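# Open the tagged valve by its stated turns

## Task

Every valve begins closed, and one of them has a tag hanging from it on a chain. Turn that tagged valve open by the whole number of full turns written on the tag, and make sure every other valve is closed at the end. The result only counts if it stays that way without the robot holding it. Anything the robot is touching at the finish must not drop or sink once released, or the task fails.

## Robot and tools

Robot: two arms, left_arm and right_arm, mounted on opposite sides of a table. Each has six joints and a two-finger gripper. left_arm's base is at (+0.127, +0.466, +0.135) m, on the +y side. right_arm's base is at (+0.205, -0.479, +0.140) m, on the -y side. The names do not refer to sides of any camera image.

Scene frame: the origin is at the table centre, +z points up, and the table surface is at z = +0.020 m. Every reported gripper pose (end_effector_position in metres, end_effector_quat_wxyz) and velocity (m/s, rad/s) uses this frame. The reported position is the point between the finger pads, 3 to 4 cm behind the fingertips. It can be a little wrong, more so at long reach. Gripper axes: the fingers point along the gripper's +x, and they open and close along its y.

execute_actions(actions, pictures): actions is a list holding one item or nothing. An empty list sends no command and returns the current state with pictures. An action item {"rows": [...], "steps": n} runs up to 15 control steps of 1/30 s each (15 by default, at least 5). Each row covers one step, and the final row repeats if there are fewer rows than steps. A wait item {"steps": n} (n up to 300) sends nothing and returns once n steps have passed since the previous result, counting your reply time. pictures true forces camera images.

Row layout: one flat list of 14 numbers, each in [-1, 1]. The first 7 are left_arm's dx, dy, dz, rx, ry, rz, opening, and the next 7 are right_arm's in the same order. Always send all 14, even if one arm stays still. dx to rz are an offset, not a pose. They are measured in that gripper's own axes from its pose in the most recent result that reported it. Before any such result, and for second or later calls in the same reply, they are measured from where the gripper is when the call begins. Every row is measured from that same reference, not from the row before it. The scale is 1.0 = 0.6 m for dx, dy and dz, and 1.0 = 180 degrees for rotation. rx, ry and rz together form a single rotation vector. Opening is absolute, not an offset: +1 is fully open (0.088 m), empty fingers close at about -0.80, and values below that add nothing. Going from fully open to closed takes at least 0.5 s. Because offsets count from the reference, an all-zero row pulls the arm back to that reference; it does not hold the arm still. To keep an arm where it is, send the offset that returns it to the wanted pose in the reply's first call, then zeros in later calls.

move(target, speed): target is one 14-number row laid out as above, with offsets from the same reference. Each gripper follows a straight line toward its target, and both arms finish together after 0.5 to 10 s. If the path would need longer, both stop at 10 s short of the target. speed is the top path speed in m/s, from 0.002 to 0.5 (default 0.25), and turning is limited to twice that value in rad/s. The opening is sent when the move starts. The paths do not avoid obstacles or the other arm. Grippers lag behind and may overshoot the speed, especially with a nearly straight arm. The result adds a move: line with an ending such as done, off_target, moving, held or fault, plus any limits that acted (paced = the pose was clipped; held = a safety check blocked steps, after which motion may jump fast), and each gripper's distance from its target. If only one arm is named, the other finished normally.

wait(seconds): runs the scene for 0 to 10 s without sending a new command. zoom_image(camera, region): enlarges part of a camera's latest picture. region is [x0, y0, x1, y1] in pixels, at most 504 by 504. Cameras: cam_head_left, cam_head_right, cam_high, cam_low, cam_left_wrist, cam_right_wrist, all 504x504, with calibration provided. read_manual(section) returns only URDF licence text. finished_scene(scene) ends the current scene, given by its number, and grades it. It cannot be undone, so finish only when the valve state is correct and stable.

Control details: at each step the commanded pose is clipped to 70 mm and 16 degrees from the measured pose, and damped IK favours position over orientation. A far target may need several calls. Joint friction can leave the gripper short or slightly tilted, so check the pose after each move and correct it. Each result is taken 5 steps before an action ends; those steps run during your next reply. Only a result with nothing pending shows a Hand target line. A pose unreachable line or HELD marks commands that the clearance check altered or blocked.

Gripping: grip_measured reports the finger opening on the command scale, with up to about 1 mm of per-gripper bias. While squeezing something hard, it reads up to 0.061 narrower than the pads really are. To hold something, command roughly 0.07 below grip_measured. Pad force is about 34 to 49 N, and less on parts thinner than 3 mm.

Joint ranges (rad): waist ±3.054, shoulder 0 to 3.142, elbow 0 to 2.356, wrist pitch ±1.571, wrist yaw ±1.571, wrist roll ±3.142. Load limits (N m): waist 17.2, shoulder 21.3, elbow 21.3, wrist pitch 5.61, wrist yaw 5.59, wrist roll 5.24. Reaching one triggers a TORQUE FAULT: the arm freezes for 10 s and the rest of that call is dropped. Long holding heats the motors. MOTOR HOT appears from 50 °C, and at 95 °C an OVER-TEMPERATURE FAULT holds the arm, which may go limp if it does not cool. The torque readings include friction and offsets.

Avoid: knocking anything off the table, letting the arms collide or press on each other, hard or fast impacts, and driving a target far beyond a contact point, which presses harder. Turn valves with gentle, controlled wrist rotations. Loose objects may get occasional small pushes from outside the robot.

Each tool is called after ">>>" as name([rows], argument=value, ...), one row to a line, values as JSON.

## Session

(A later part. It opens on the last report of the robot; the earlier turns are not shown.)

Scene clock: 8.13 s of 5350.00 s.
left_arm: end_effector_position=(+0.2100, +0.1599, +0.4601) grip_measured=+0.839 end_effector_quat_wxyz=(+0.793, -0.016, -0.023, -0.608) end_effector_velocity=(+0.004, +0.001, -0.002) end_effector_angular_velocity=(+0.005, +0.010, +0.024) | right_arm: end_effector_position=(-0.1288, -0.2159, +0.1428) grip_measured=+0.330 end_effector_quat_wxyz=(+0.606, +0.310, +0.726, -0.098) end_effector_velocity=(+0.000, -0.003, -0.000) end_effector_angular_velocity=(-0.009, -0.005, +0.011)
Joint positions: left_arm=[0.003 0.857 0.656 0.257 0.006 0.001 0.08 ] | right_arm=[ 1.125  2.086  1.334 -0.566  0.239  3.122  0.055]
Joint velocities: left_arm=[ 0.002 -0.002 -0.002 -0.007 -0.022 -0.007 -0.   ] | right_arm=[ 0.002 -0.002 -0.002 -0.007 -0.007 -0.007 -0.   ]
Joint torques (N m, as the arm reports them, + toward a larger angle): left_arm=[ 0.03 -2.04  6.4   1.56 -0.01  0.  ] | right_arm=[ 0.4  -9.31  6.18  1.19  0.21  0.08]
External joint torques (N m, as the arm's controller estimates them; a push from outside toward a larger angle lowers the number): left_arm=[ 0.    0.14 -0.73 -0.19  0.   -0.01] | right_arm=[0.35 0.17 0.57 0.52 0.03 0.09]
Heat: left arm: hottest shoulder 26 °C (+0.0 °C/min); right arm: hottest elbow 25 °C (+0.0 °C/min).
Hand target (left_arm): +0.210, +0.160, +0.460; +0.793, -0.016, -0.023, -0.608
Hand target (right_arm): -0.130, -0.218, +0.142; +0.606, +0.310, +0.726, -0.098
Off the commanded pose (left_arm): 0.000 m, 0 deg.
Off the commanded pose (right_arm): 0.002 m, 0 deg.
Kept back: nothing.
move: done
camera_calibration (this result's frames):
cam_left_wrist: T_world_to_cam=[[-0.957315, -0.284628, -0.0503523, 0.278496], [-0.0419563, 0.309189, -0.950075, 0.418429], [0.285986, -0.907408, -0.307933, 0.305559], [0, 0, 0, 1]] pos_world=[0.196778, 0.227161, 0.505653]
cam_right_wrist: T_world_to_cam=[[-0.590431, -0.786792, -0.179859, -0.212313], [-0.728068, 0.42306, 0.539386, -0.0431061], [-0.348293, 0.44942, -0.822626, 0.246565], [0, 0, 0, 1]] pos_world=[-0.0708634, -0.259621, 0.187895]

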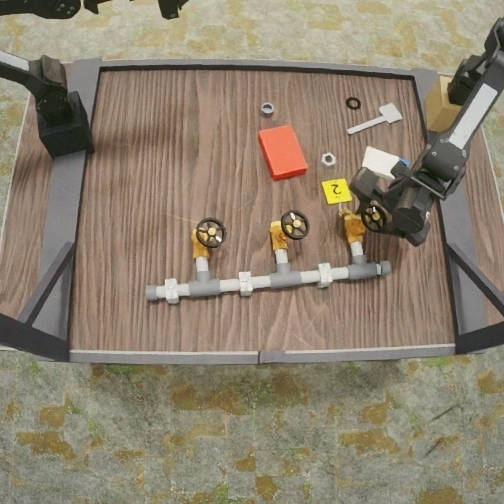

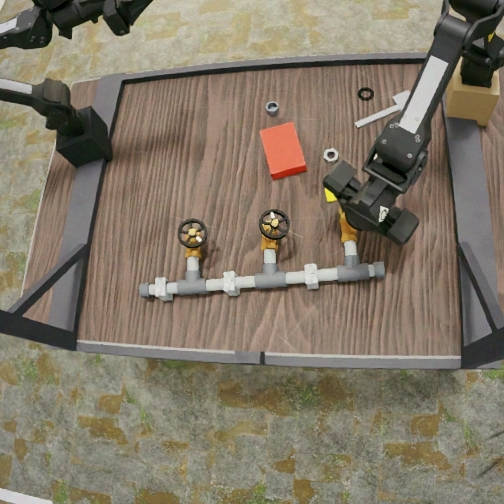

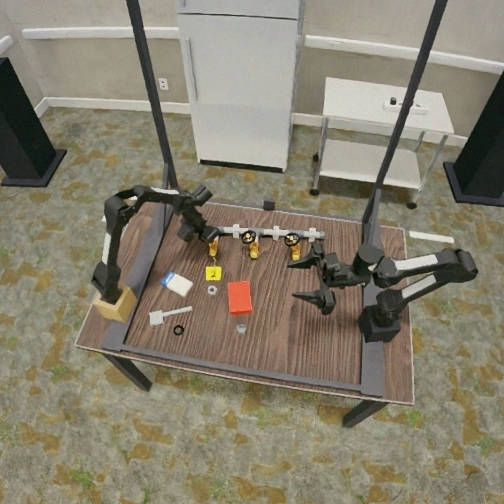

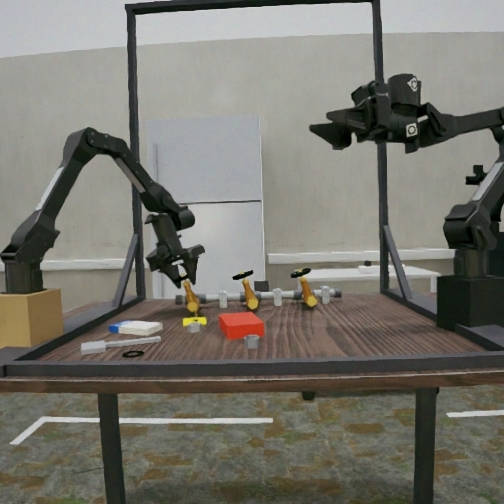

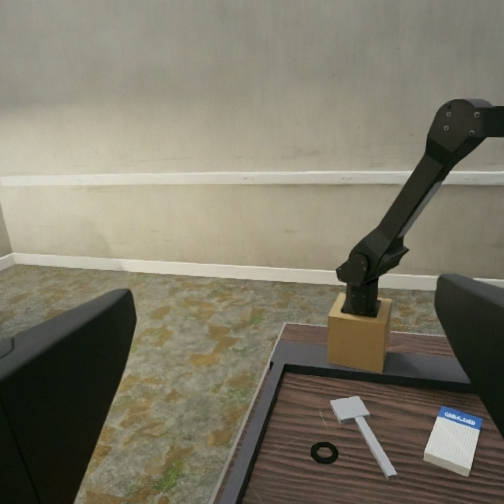

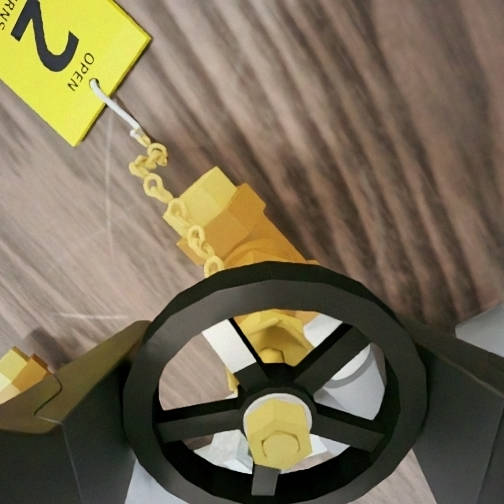

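>>> move(target=[0,0,0,0,0,0,0.84,0,0,0,-0.99,0,0,0.26], speed=0.5)

>>> move(target=[0,0,0,0,0,0,0.84,-0.003,0,0,-0.99,0,0,0.26], speed=0.5)

>>> move(target=[0,0,0,0,0,0,0.84,0,0,0,0,0,0,0.8])

>>> move(target=[0,0,0,0,0,0,0.84,0,0,0,0.99,0,0,0.8], speed=0.5)

Scene clock: 12.13 s of 5350.00 s.
left_arm: end_effector_position=(+0.2100, +0.1599, +0.4601) grip_measured=+0.839 end_effector_quat_wxyz=(+0.793, -0.016, -0.023, -0.608) end_effector_velocity=(-0.002, -0.000, -0.002) end_effector_angular_velocity=(+0.001, +0.023, -0.011) | right_arm: end_effector_position=(-0.1298, -0.2148, +0.1434) grip_measured=+0.325 end_effector_quat_wxyz=(+0.326, -0.595, +0.118, +0.725) end_effector_velocity=(+0.000, +0.002, +0.001) end_effector_angular_velocity=(+0.013, -0.010, +0.030)
Joint positions: left_arm=[0.003 0.857 0.656 0.257 0.006 0.001 0.08 ] | right_arm=[ 1.123  2.086  1.336 -0.562  0.235  0.032  0.055]
Joint velocities: left_arm=[-0.002 -0.002 -0.002 -0.007  0.007 -0.022 -0.   ] | right_arm=[-0.002 -0.002 -0.002  0.007  0.007 -0.037 -0.   ]
Joint torques (N m, as the arm reports them, + toward a larger angle): left_arm=[ 0.03 -2.08  6.31  1.54 -0.02  0.02] | right_arm=[ 0.15 -9.62  6.    0.98  0.28 -0.46]
External joint torques (N m, as the arm's controller estimates them; a push from outside toward a larger angle lowers the number): left_arm=[ 0.04  0.06 -0.8  -0.19 -0.03  0.01] | right_arm=[ 0.23  0.07  0.2   0.16  0.11 -0.48]
Heat: left arm: hottest shoulder 25 °C (-4.9 °C/min); right arm: hottest elbow 25 °C (+0.0 °C/min).
Hand target (left_arm): +0.210, +0.160, +0.460; +0.793, -0.016, -0.023, -0.608
Hand target (right_arm): -0.129, -0.216, +0.143; +0.320, -0.601, +0.110, +0.724
Off the commanded pose (left_arm): 0.000 m, 0 deg.
Off the commanded pose (right_arm): 0.002 m, 1 deg.
Kept back: nothing.
move: done
camera_calibration (this result's frames):
cam_left_wrist: T_world_to_cam=[[-0.957315, -0.284628, -0.0503523, 0.278496], [-0.0419563, 0.309189, -0.950075, 0.418429], [0.285986, -0.907408, -0.307933, 0.305559], [0, 0, 0, 1]] pos_world=[0.196778, 0.227161, 0.505653]
cam_right_wrist: T_world_to_cam=[[0.639931, 0.725183, 0.254162, 0.210313], [0.743061, -0.668264, 0.0358262, -0.015856], [0.195828, 0.165931, -0.966498, 0.27663], [0, 0, 0, 1]] pos_world=[-0.176975, -0.209012, 0.214477]

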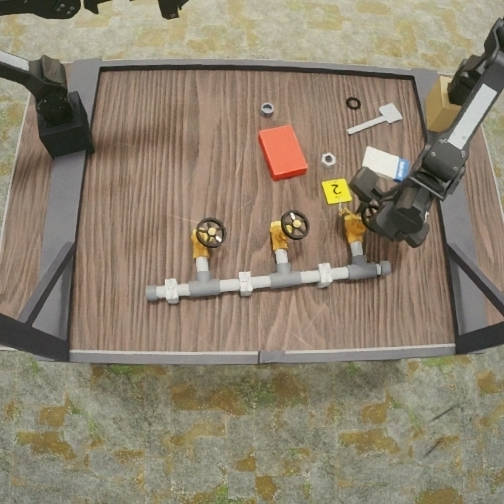

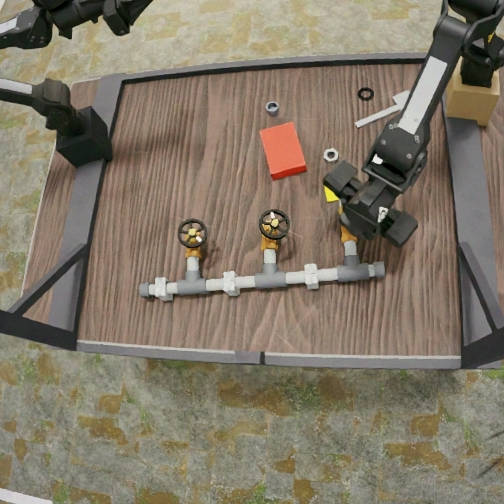

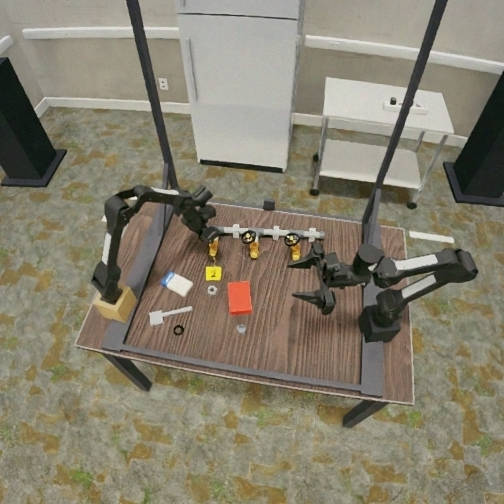

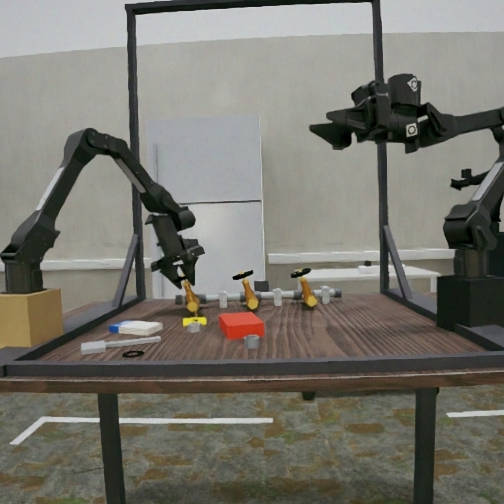

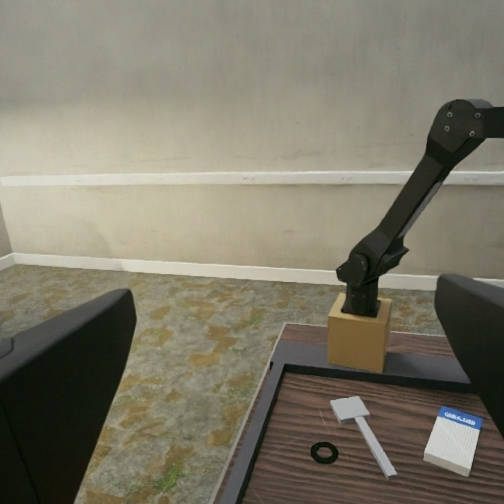

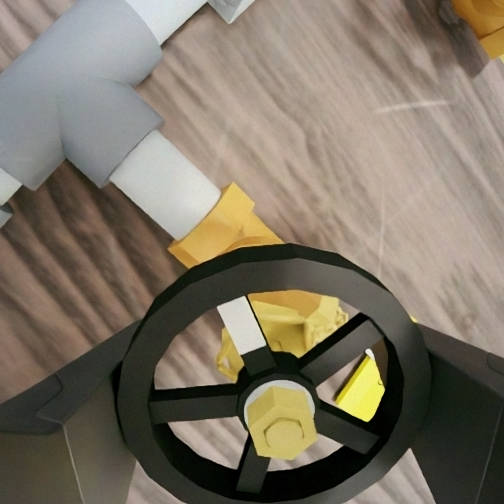

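Scene clock: 15.90 s of 5350.00 s.
left_arm: end_effector_position=(+0.2100, +0.1599, +0.4601) grip_measured=+0.839 end_effector_quat_wxyz=(+0.793, -0.016, -0.023, -0.608) end_effector_velocity=(+0.001, +0.002, -0.001) end_effector_angular_velocity=(+0.000, +0.008, +0.009) | right_arm: end_effector_position=(-0.1315, -0.2133, +0.1437) grip_measured=+0.320 end_effector_quat_wxyz=(+0.582, +0.340, +0.726, -0.140) end_effector_velocity=(+0.000, -0.000, +0.001) end_effector_angular_velocity=(-0.005, -0.005, +0.020)
Joint positions: left_arm=[0.003 0.857 0.656 0.257 0.006 0.001 0.08 ] | right_arm=[ 1.118  2.086  1.336 -0.551  0.225 -3.058  0.055]
Joint velocities: left_arm=[ 0.002 -0.007 -0.002 -0.007 -0.007 -0.007 -0.   ] | right_arm=[-0.002 -0.002  0.002 -0.007 -0.007 -0.022 -0.   ]
Joint torques (N m, as the arm reports them, + toward a larger angle): left_arm=[-0.04 -2.06  6.18  1.51  0.01  0.02] | right_arm=[ 0.41 -9.97  6.19  0.05  0.55 -0.5 ]
External joint torques (N m, as the arm's controller estimates them; a push from outside toward a larger angle lowers the number): left_arm=[-0.04  0.22 -1.02 -0.25  0.01  0.01] | right_arm=[ 0.4  -0.43  0.53 -0.66  0.39 -0.48]
Heat: left arm: hottest shoulder 25 °C (-3.8 °C/min); right arm: hottest elbow 26 °C (+3.8 °C/min).
Hand target (left_arm): +0.210, +0.160, +0.460; +0.793, -0.016, -0.023, -0.608
Hand target (right_arm): -0.130, -0.215, +0.145; +0.590, +0.335, +0.723, -0.129
Off the commanded pose (left_arm): 0.000 m, 0 deg.
Off the commanded pose (right_arm): 0.003 m, 2 deg.
Kept back: nothing.
move: done
camera_calibration (this result's frames):
cam_left_wrist: T_world_to_cam=[[-0.957315, -0.284628, -0.0503523, 0.278496], [-0.0419563, 0.309189, -0.950075, 0.418429], [0.285986, -0.907408, -0.307933, 0.305559], [0, 0, 0, 1]] pos_world=[0.196778, 0.227161, 0.505653]
cam_right_wrist: T_world_to_cam=[[-0.674376, -0.72561, -0.136774, -0.215858], [-0.651327, 0.49731, 0.57311, -0.0255787], [-0.347836, 0.475576, -0.807984, 0.248726], [0, 0, 0, 1]] pos_world=[-0.0757139, -0.262197, 0.186102]

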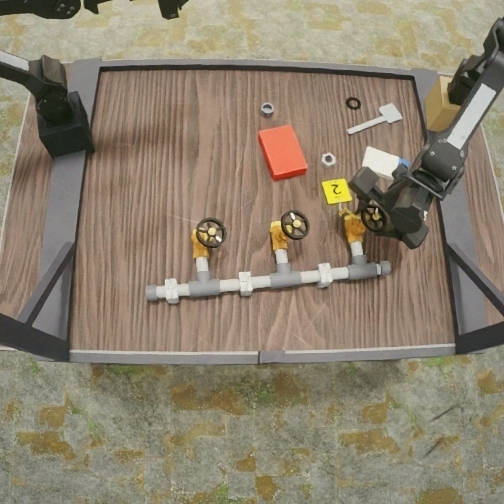

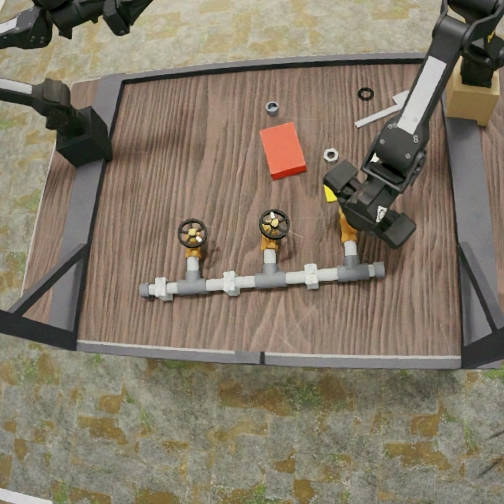

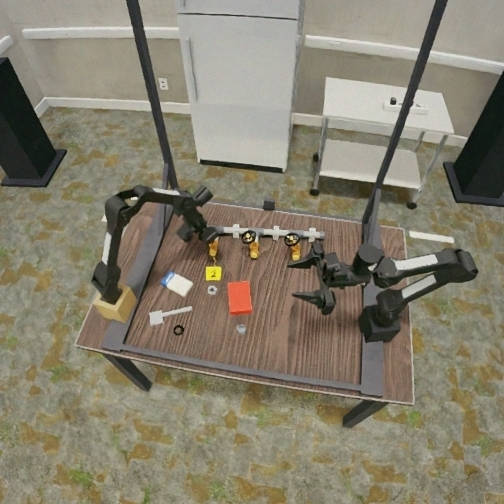

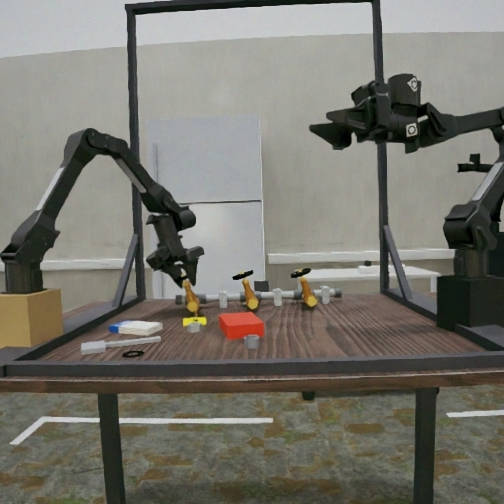

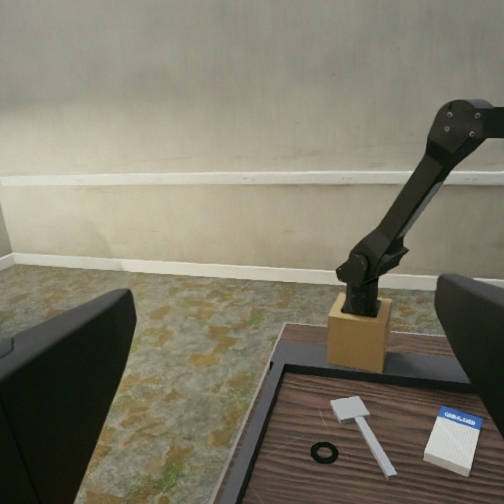

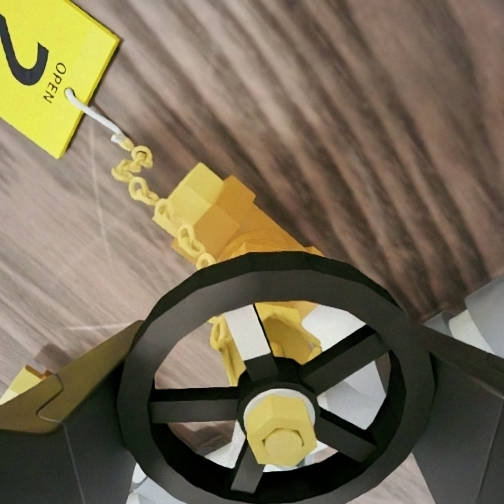

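Scene clock: 16.60 s of 5350.00 s.
left_arm: end_effector_position=(+0.2100, +0.1599, +0.4601) grip_measured=+0.839 end_effector_quat_wxyz=(+0.793, -0.016, -0.023, -0.608) end_effector_velocity=(+0.002, +0.001, +0.000) end_effector_angular_velocity=(-0.003, +0.022, +0.009) | right_arm: end_effector_position=(-0.1311, -0.2131, +0.1437) grip_measured=+0.796 end_effector_quat_wxyz=(+0.583, +0.340, +0.725, -0.139) end_effector_velocity=(+0.000, -0.000, +0.001) end_effector_angular_velocity=(+0.005, -0.008, +0.007)
Joint positions: left_arm=[0.003 0.857 0.656 0.257 0.006 0.001 0.08 ] | right_arm=[ 1.118  2.086  1.336 -0.552  0.227 -3.061  0.078]
Joint velocities: left_arm=[ 0.002 -0.002  0.002 -0.007 -0.007 -0.022 -0.   ] | right_arm=[ 0.002 -0.002  0.002 -0.007  0.007 -0.007  0.001]
Joint torques (N m, as the arm reports them, + toward a larger angle): left_arm=[ 0.08 -2.08  6.37  1.55  0.    0.05] | right_arm=[-0.02 -9.5   6.13  1.26  0.07  0.06]
External joint torques (N m, as the arm's controller estimates them; a push from outside toward a larger angle lowers the number): left_arm=[ 0.08  0.16 -0.82 -0.21  0.    0.04] | right_arm=[-0.11  0.05  0.46  0.55 -0.09  0.07]
Heat: left arm: hottest shoulder 25 °C (-3.6 °C/min); right arm: hottest elbow 26 °C (+3.6 °C/min).
Hand target (left_arm): +0.210, +0.160, +0.460; +0.793, -0.016, -0.023, -0.608
Hand target (right_arm): -0.131, -0.213, +0.144; +0.582, +0.340, +0.725, -0.140
Off the commanded pose (left_arm): 0.000 m, 0 deg.
Off the commanded pose (right_arm): 0.000 m, 0 deg.
Kept back: nothing.
move: done
camera_calibration (this result's frames):
cam_left_wrist: T_world_to_cam=[[-0.957315, -0.284628, -0.0503523, 0.278496], [-0.0419563, 0.309189, -0.950075, 0.418429], [0.285986, -0.907408, -0.307933, 0.305559], [0, 0, 0, 1]] pos_world=[0.196778, 0.227161, 0.505653]
cam_right_wrist: T_world_to_cam=[[-0.672296, -0.726926, -0.139991, -0.215034], [-0.654272, 0.494992, 0.571762, -0.0260767], [-0.346334, 0.475985, -0.808388, 0.24915], [0, 0, 0, 1]] pos_world=[-0.0753385, -0.261997, 0.186217]

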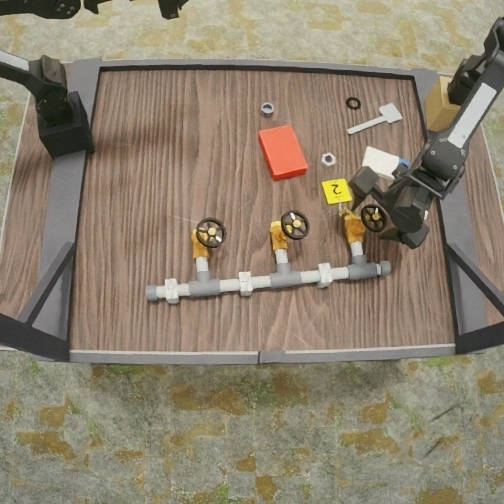

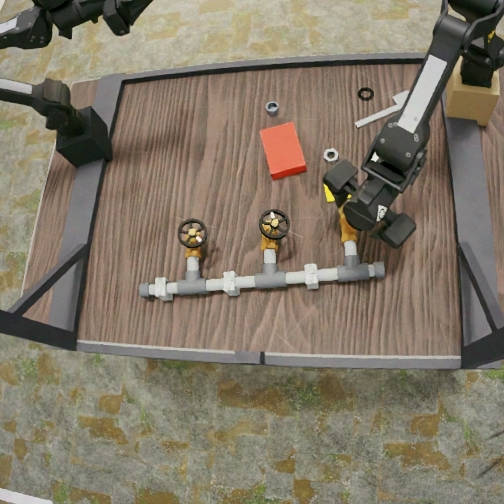

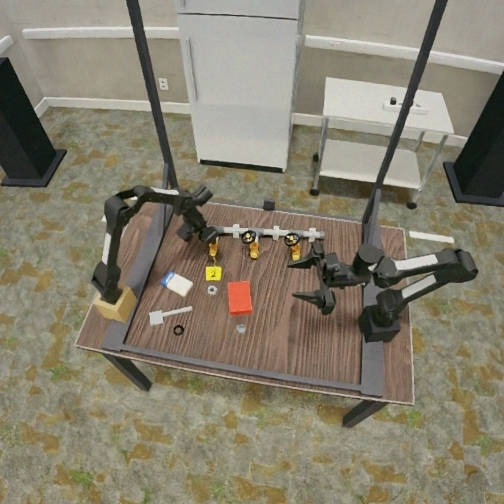

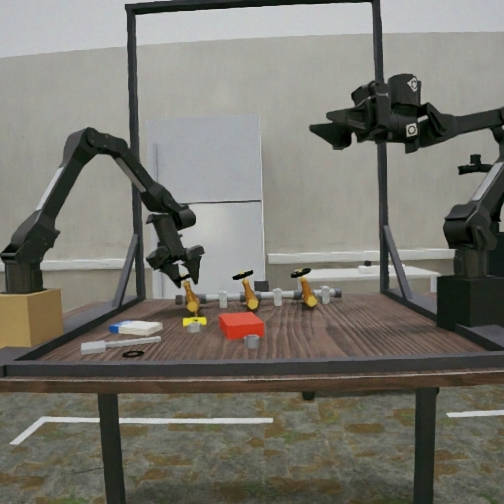

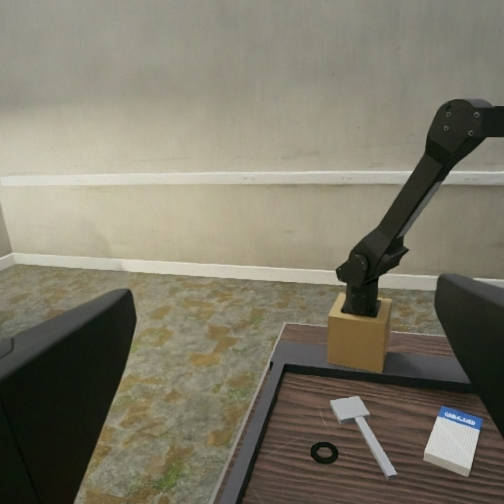

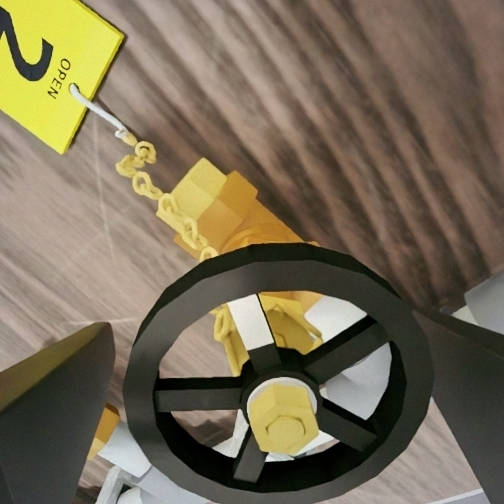

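Scene clock: 20.37 s of 5350.00 s.
left_arm: end_effector_position=(+0.2100, +0.1599, +0.4601) grip_measured=+0.839 end_effector_quat_wxyz=(+0.793, -0.016, -0.023, -0.608) end_effector_velocity=(+0.000, +0.001, +0.000) end_effector_angular_velocity=(+0.000, +0.008, +0.004) | right_arm: end_effector_position=(-0.1314, -0.2129, +0.1438) grip_measured=+0.798 end_effector_quat_wxyz=(+0.329, -0.588, +0.125, +0.728) end_effector_velocity=(-0.002, -0.001, +0.002) end_effector_angular_velocity=(-0.001, +0.021, -0.016)
Joint positions: left_arm=[0.003 0.857 0.656 0.257 0.006 0.001 0.08 ] | right_arm=[ 1.118  2.086  1.336 -0.55   0.227  0.044  0.078]
Joint velocities: left_arm=[-0.002 -0.002  0.002 -0.007 -0.007 -0.007 -0.   ] | right_arm=[ 0.002 -0.007 -0.002  0.007 -0.007  0.022 -0.   ]
Joint torques (N m, as the arm reports them, + toward a larger angle): left_arm=[-0.01 -2.09  6.42  1.55 -0.02  0.02] | right_arm=[ 0.03 -9.66  6.33  1.19  0.16  0.08]
External joint torques (N m, as the arm's controller estimates them; a push from outside toward a larger angle lowers the number): left_arm=[-0.01  0.12 -0.75 -0.2  -0.02  0.01] | right_arm=[-0.03  0.1   0.48  0.35  0.01  0.07]
Heat: left arm: hottest shoulder 25 °C (-2.9 °C/min); right arm: hottest shoulder 27 °C (+5.9 °C/min).
Hand target (left_arm): +0.210, +0.160, +0.460; +0.793, -0.016, -0.023, -0.608
Hand target (right_arm): -0.131, -0.213, +0.144; +0.331, -0.588, +0.127, +0.727
Off the commanded pose (left_arm): 0.000 m, 0 deg.
Off the commanded pose (right_arm): 0.000 m, 0 deg.
Kept back: nothing.
move: done
camera_calibration (this result's frames):
cam_left_wrist: T_world_to_cam=[[-0.957315, -0.284628, -0.0503523, 0.278496], [-0.0419563, 0.309189, -0.950075, 0.418429], [0.285986, -0.907408, -0.307933, 0.305559], [0, 0, 0, 1]] pos_world=[0.196778, 0.227161, 0.505653]
cam_right_wrist: T_world_to_cam=[[0.654468, 0.716524, 0.241379, 0.211736], [0.734279, -0.678456, 0.023069, -0.0149184], [0.180295, 0.162142, -0.970157, 0.274669], [0, 0, 0, 1]] pos_world=[-0.177141, -0.206371, 0.215708]

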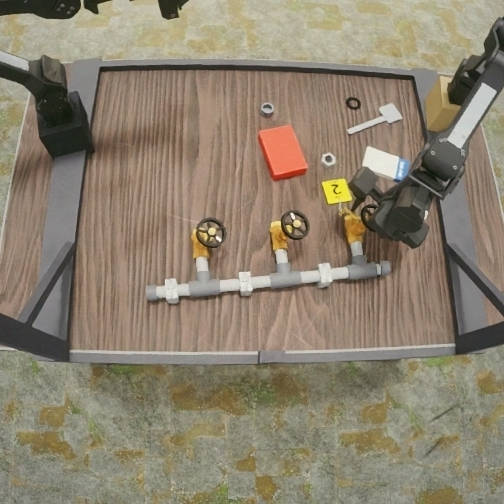

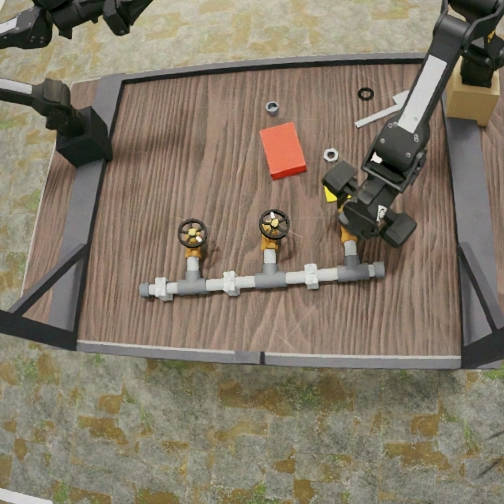

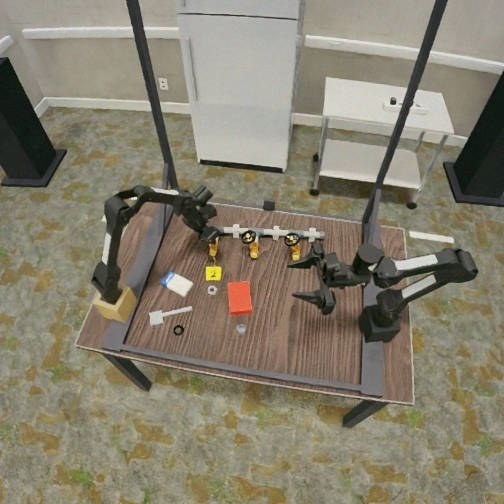

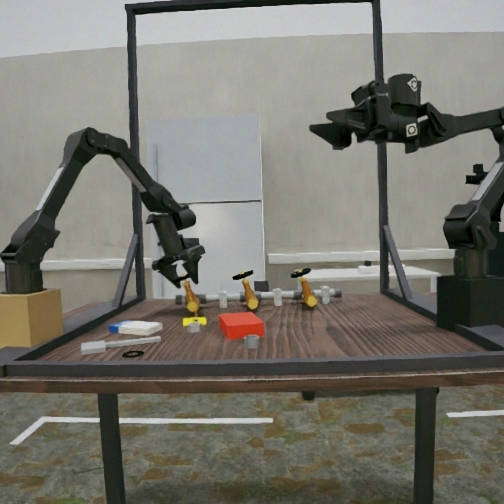

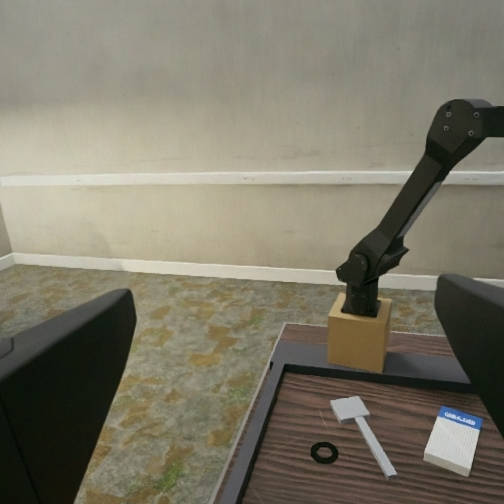

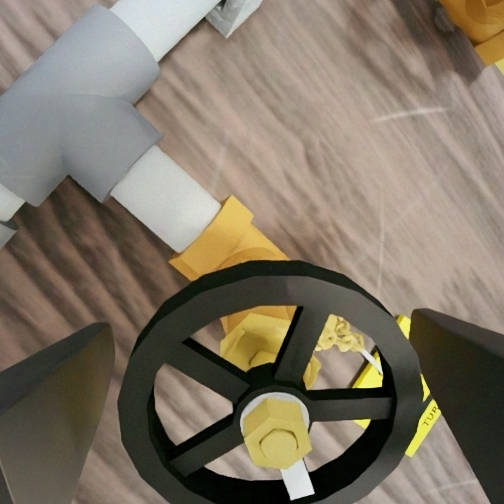

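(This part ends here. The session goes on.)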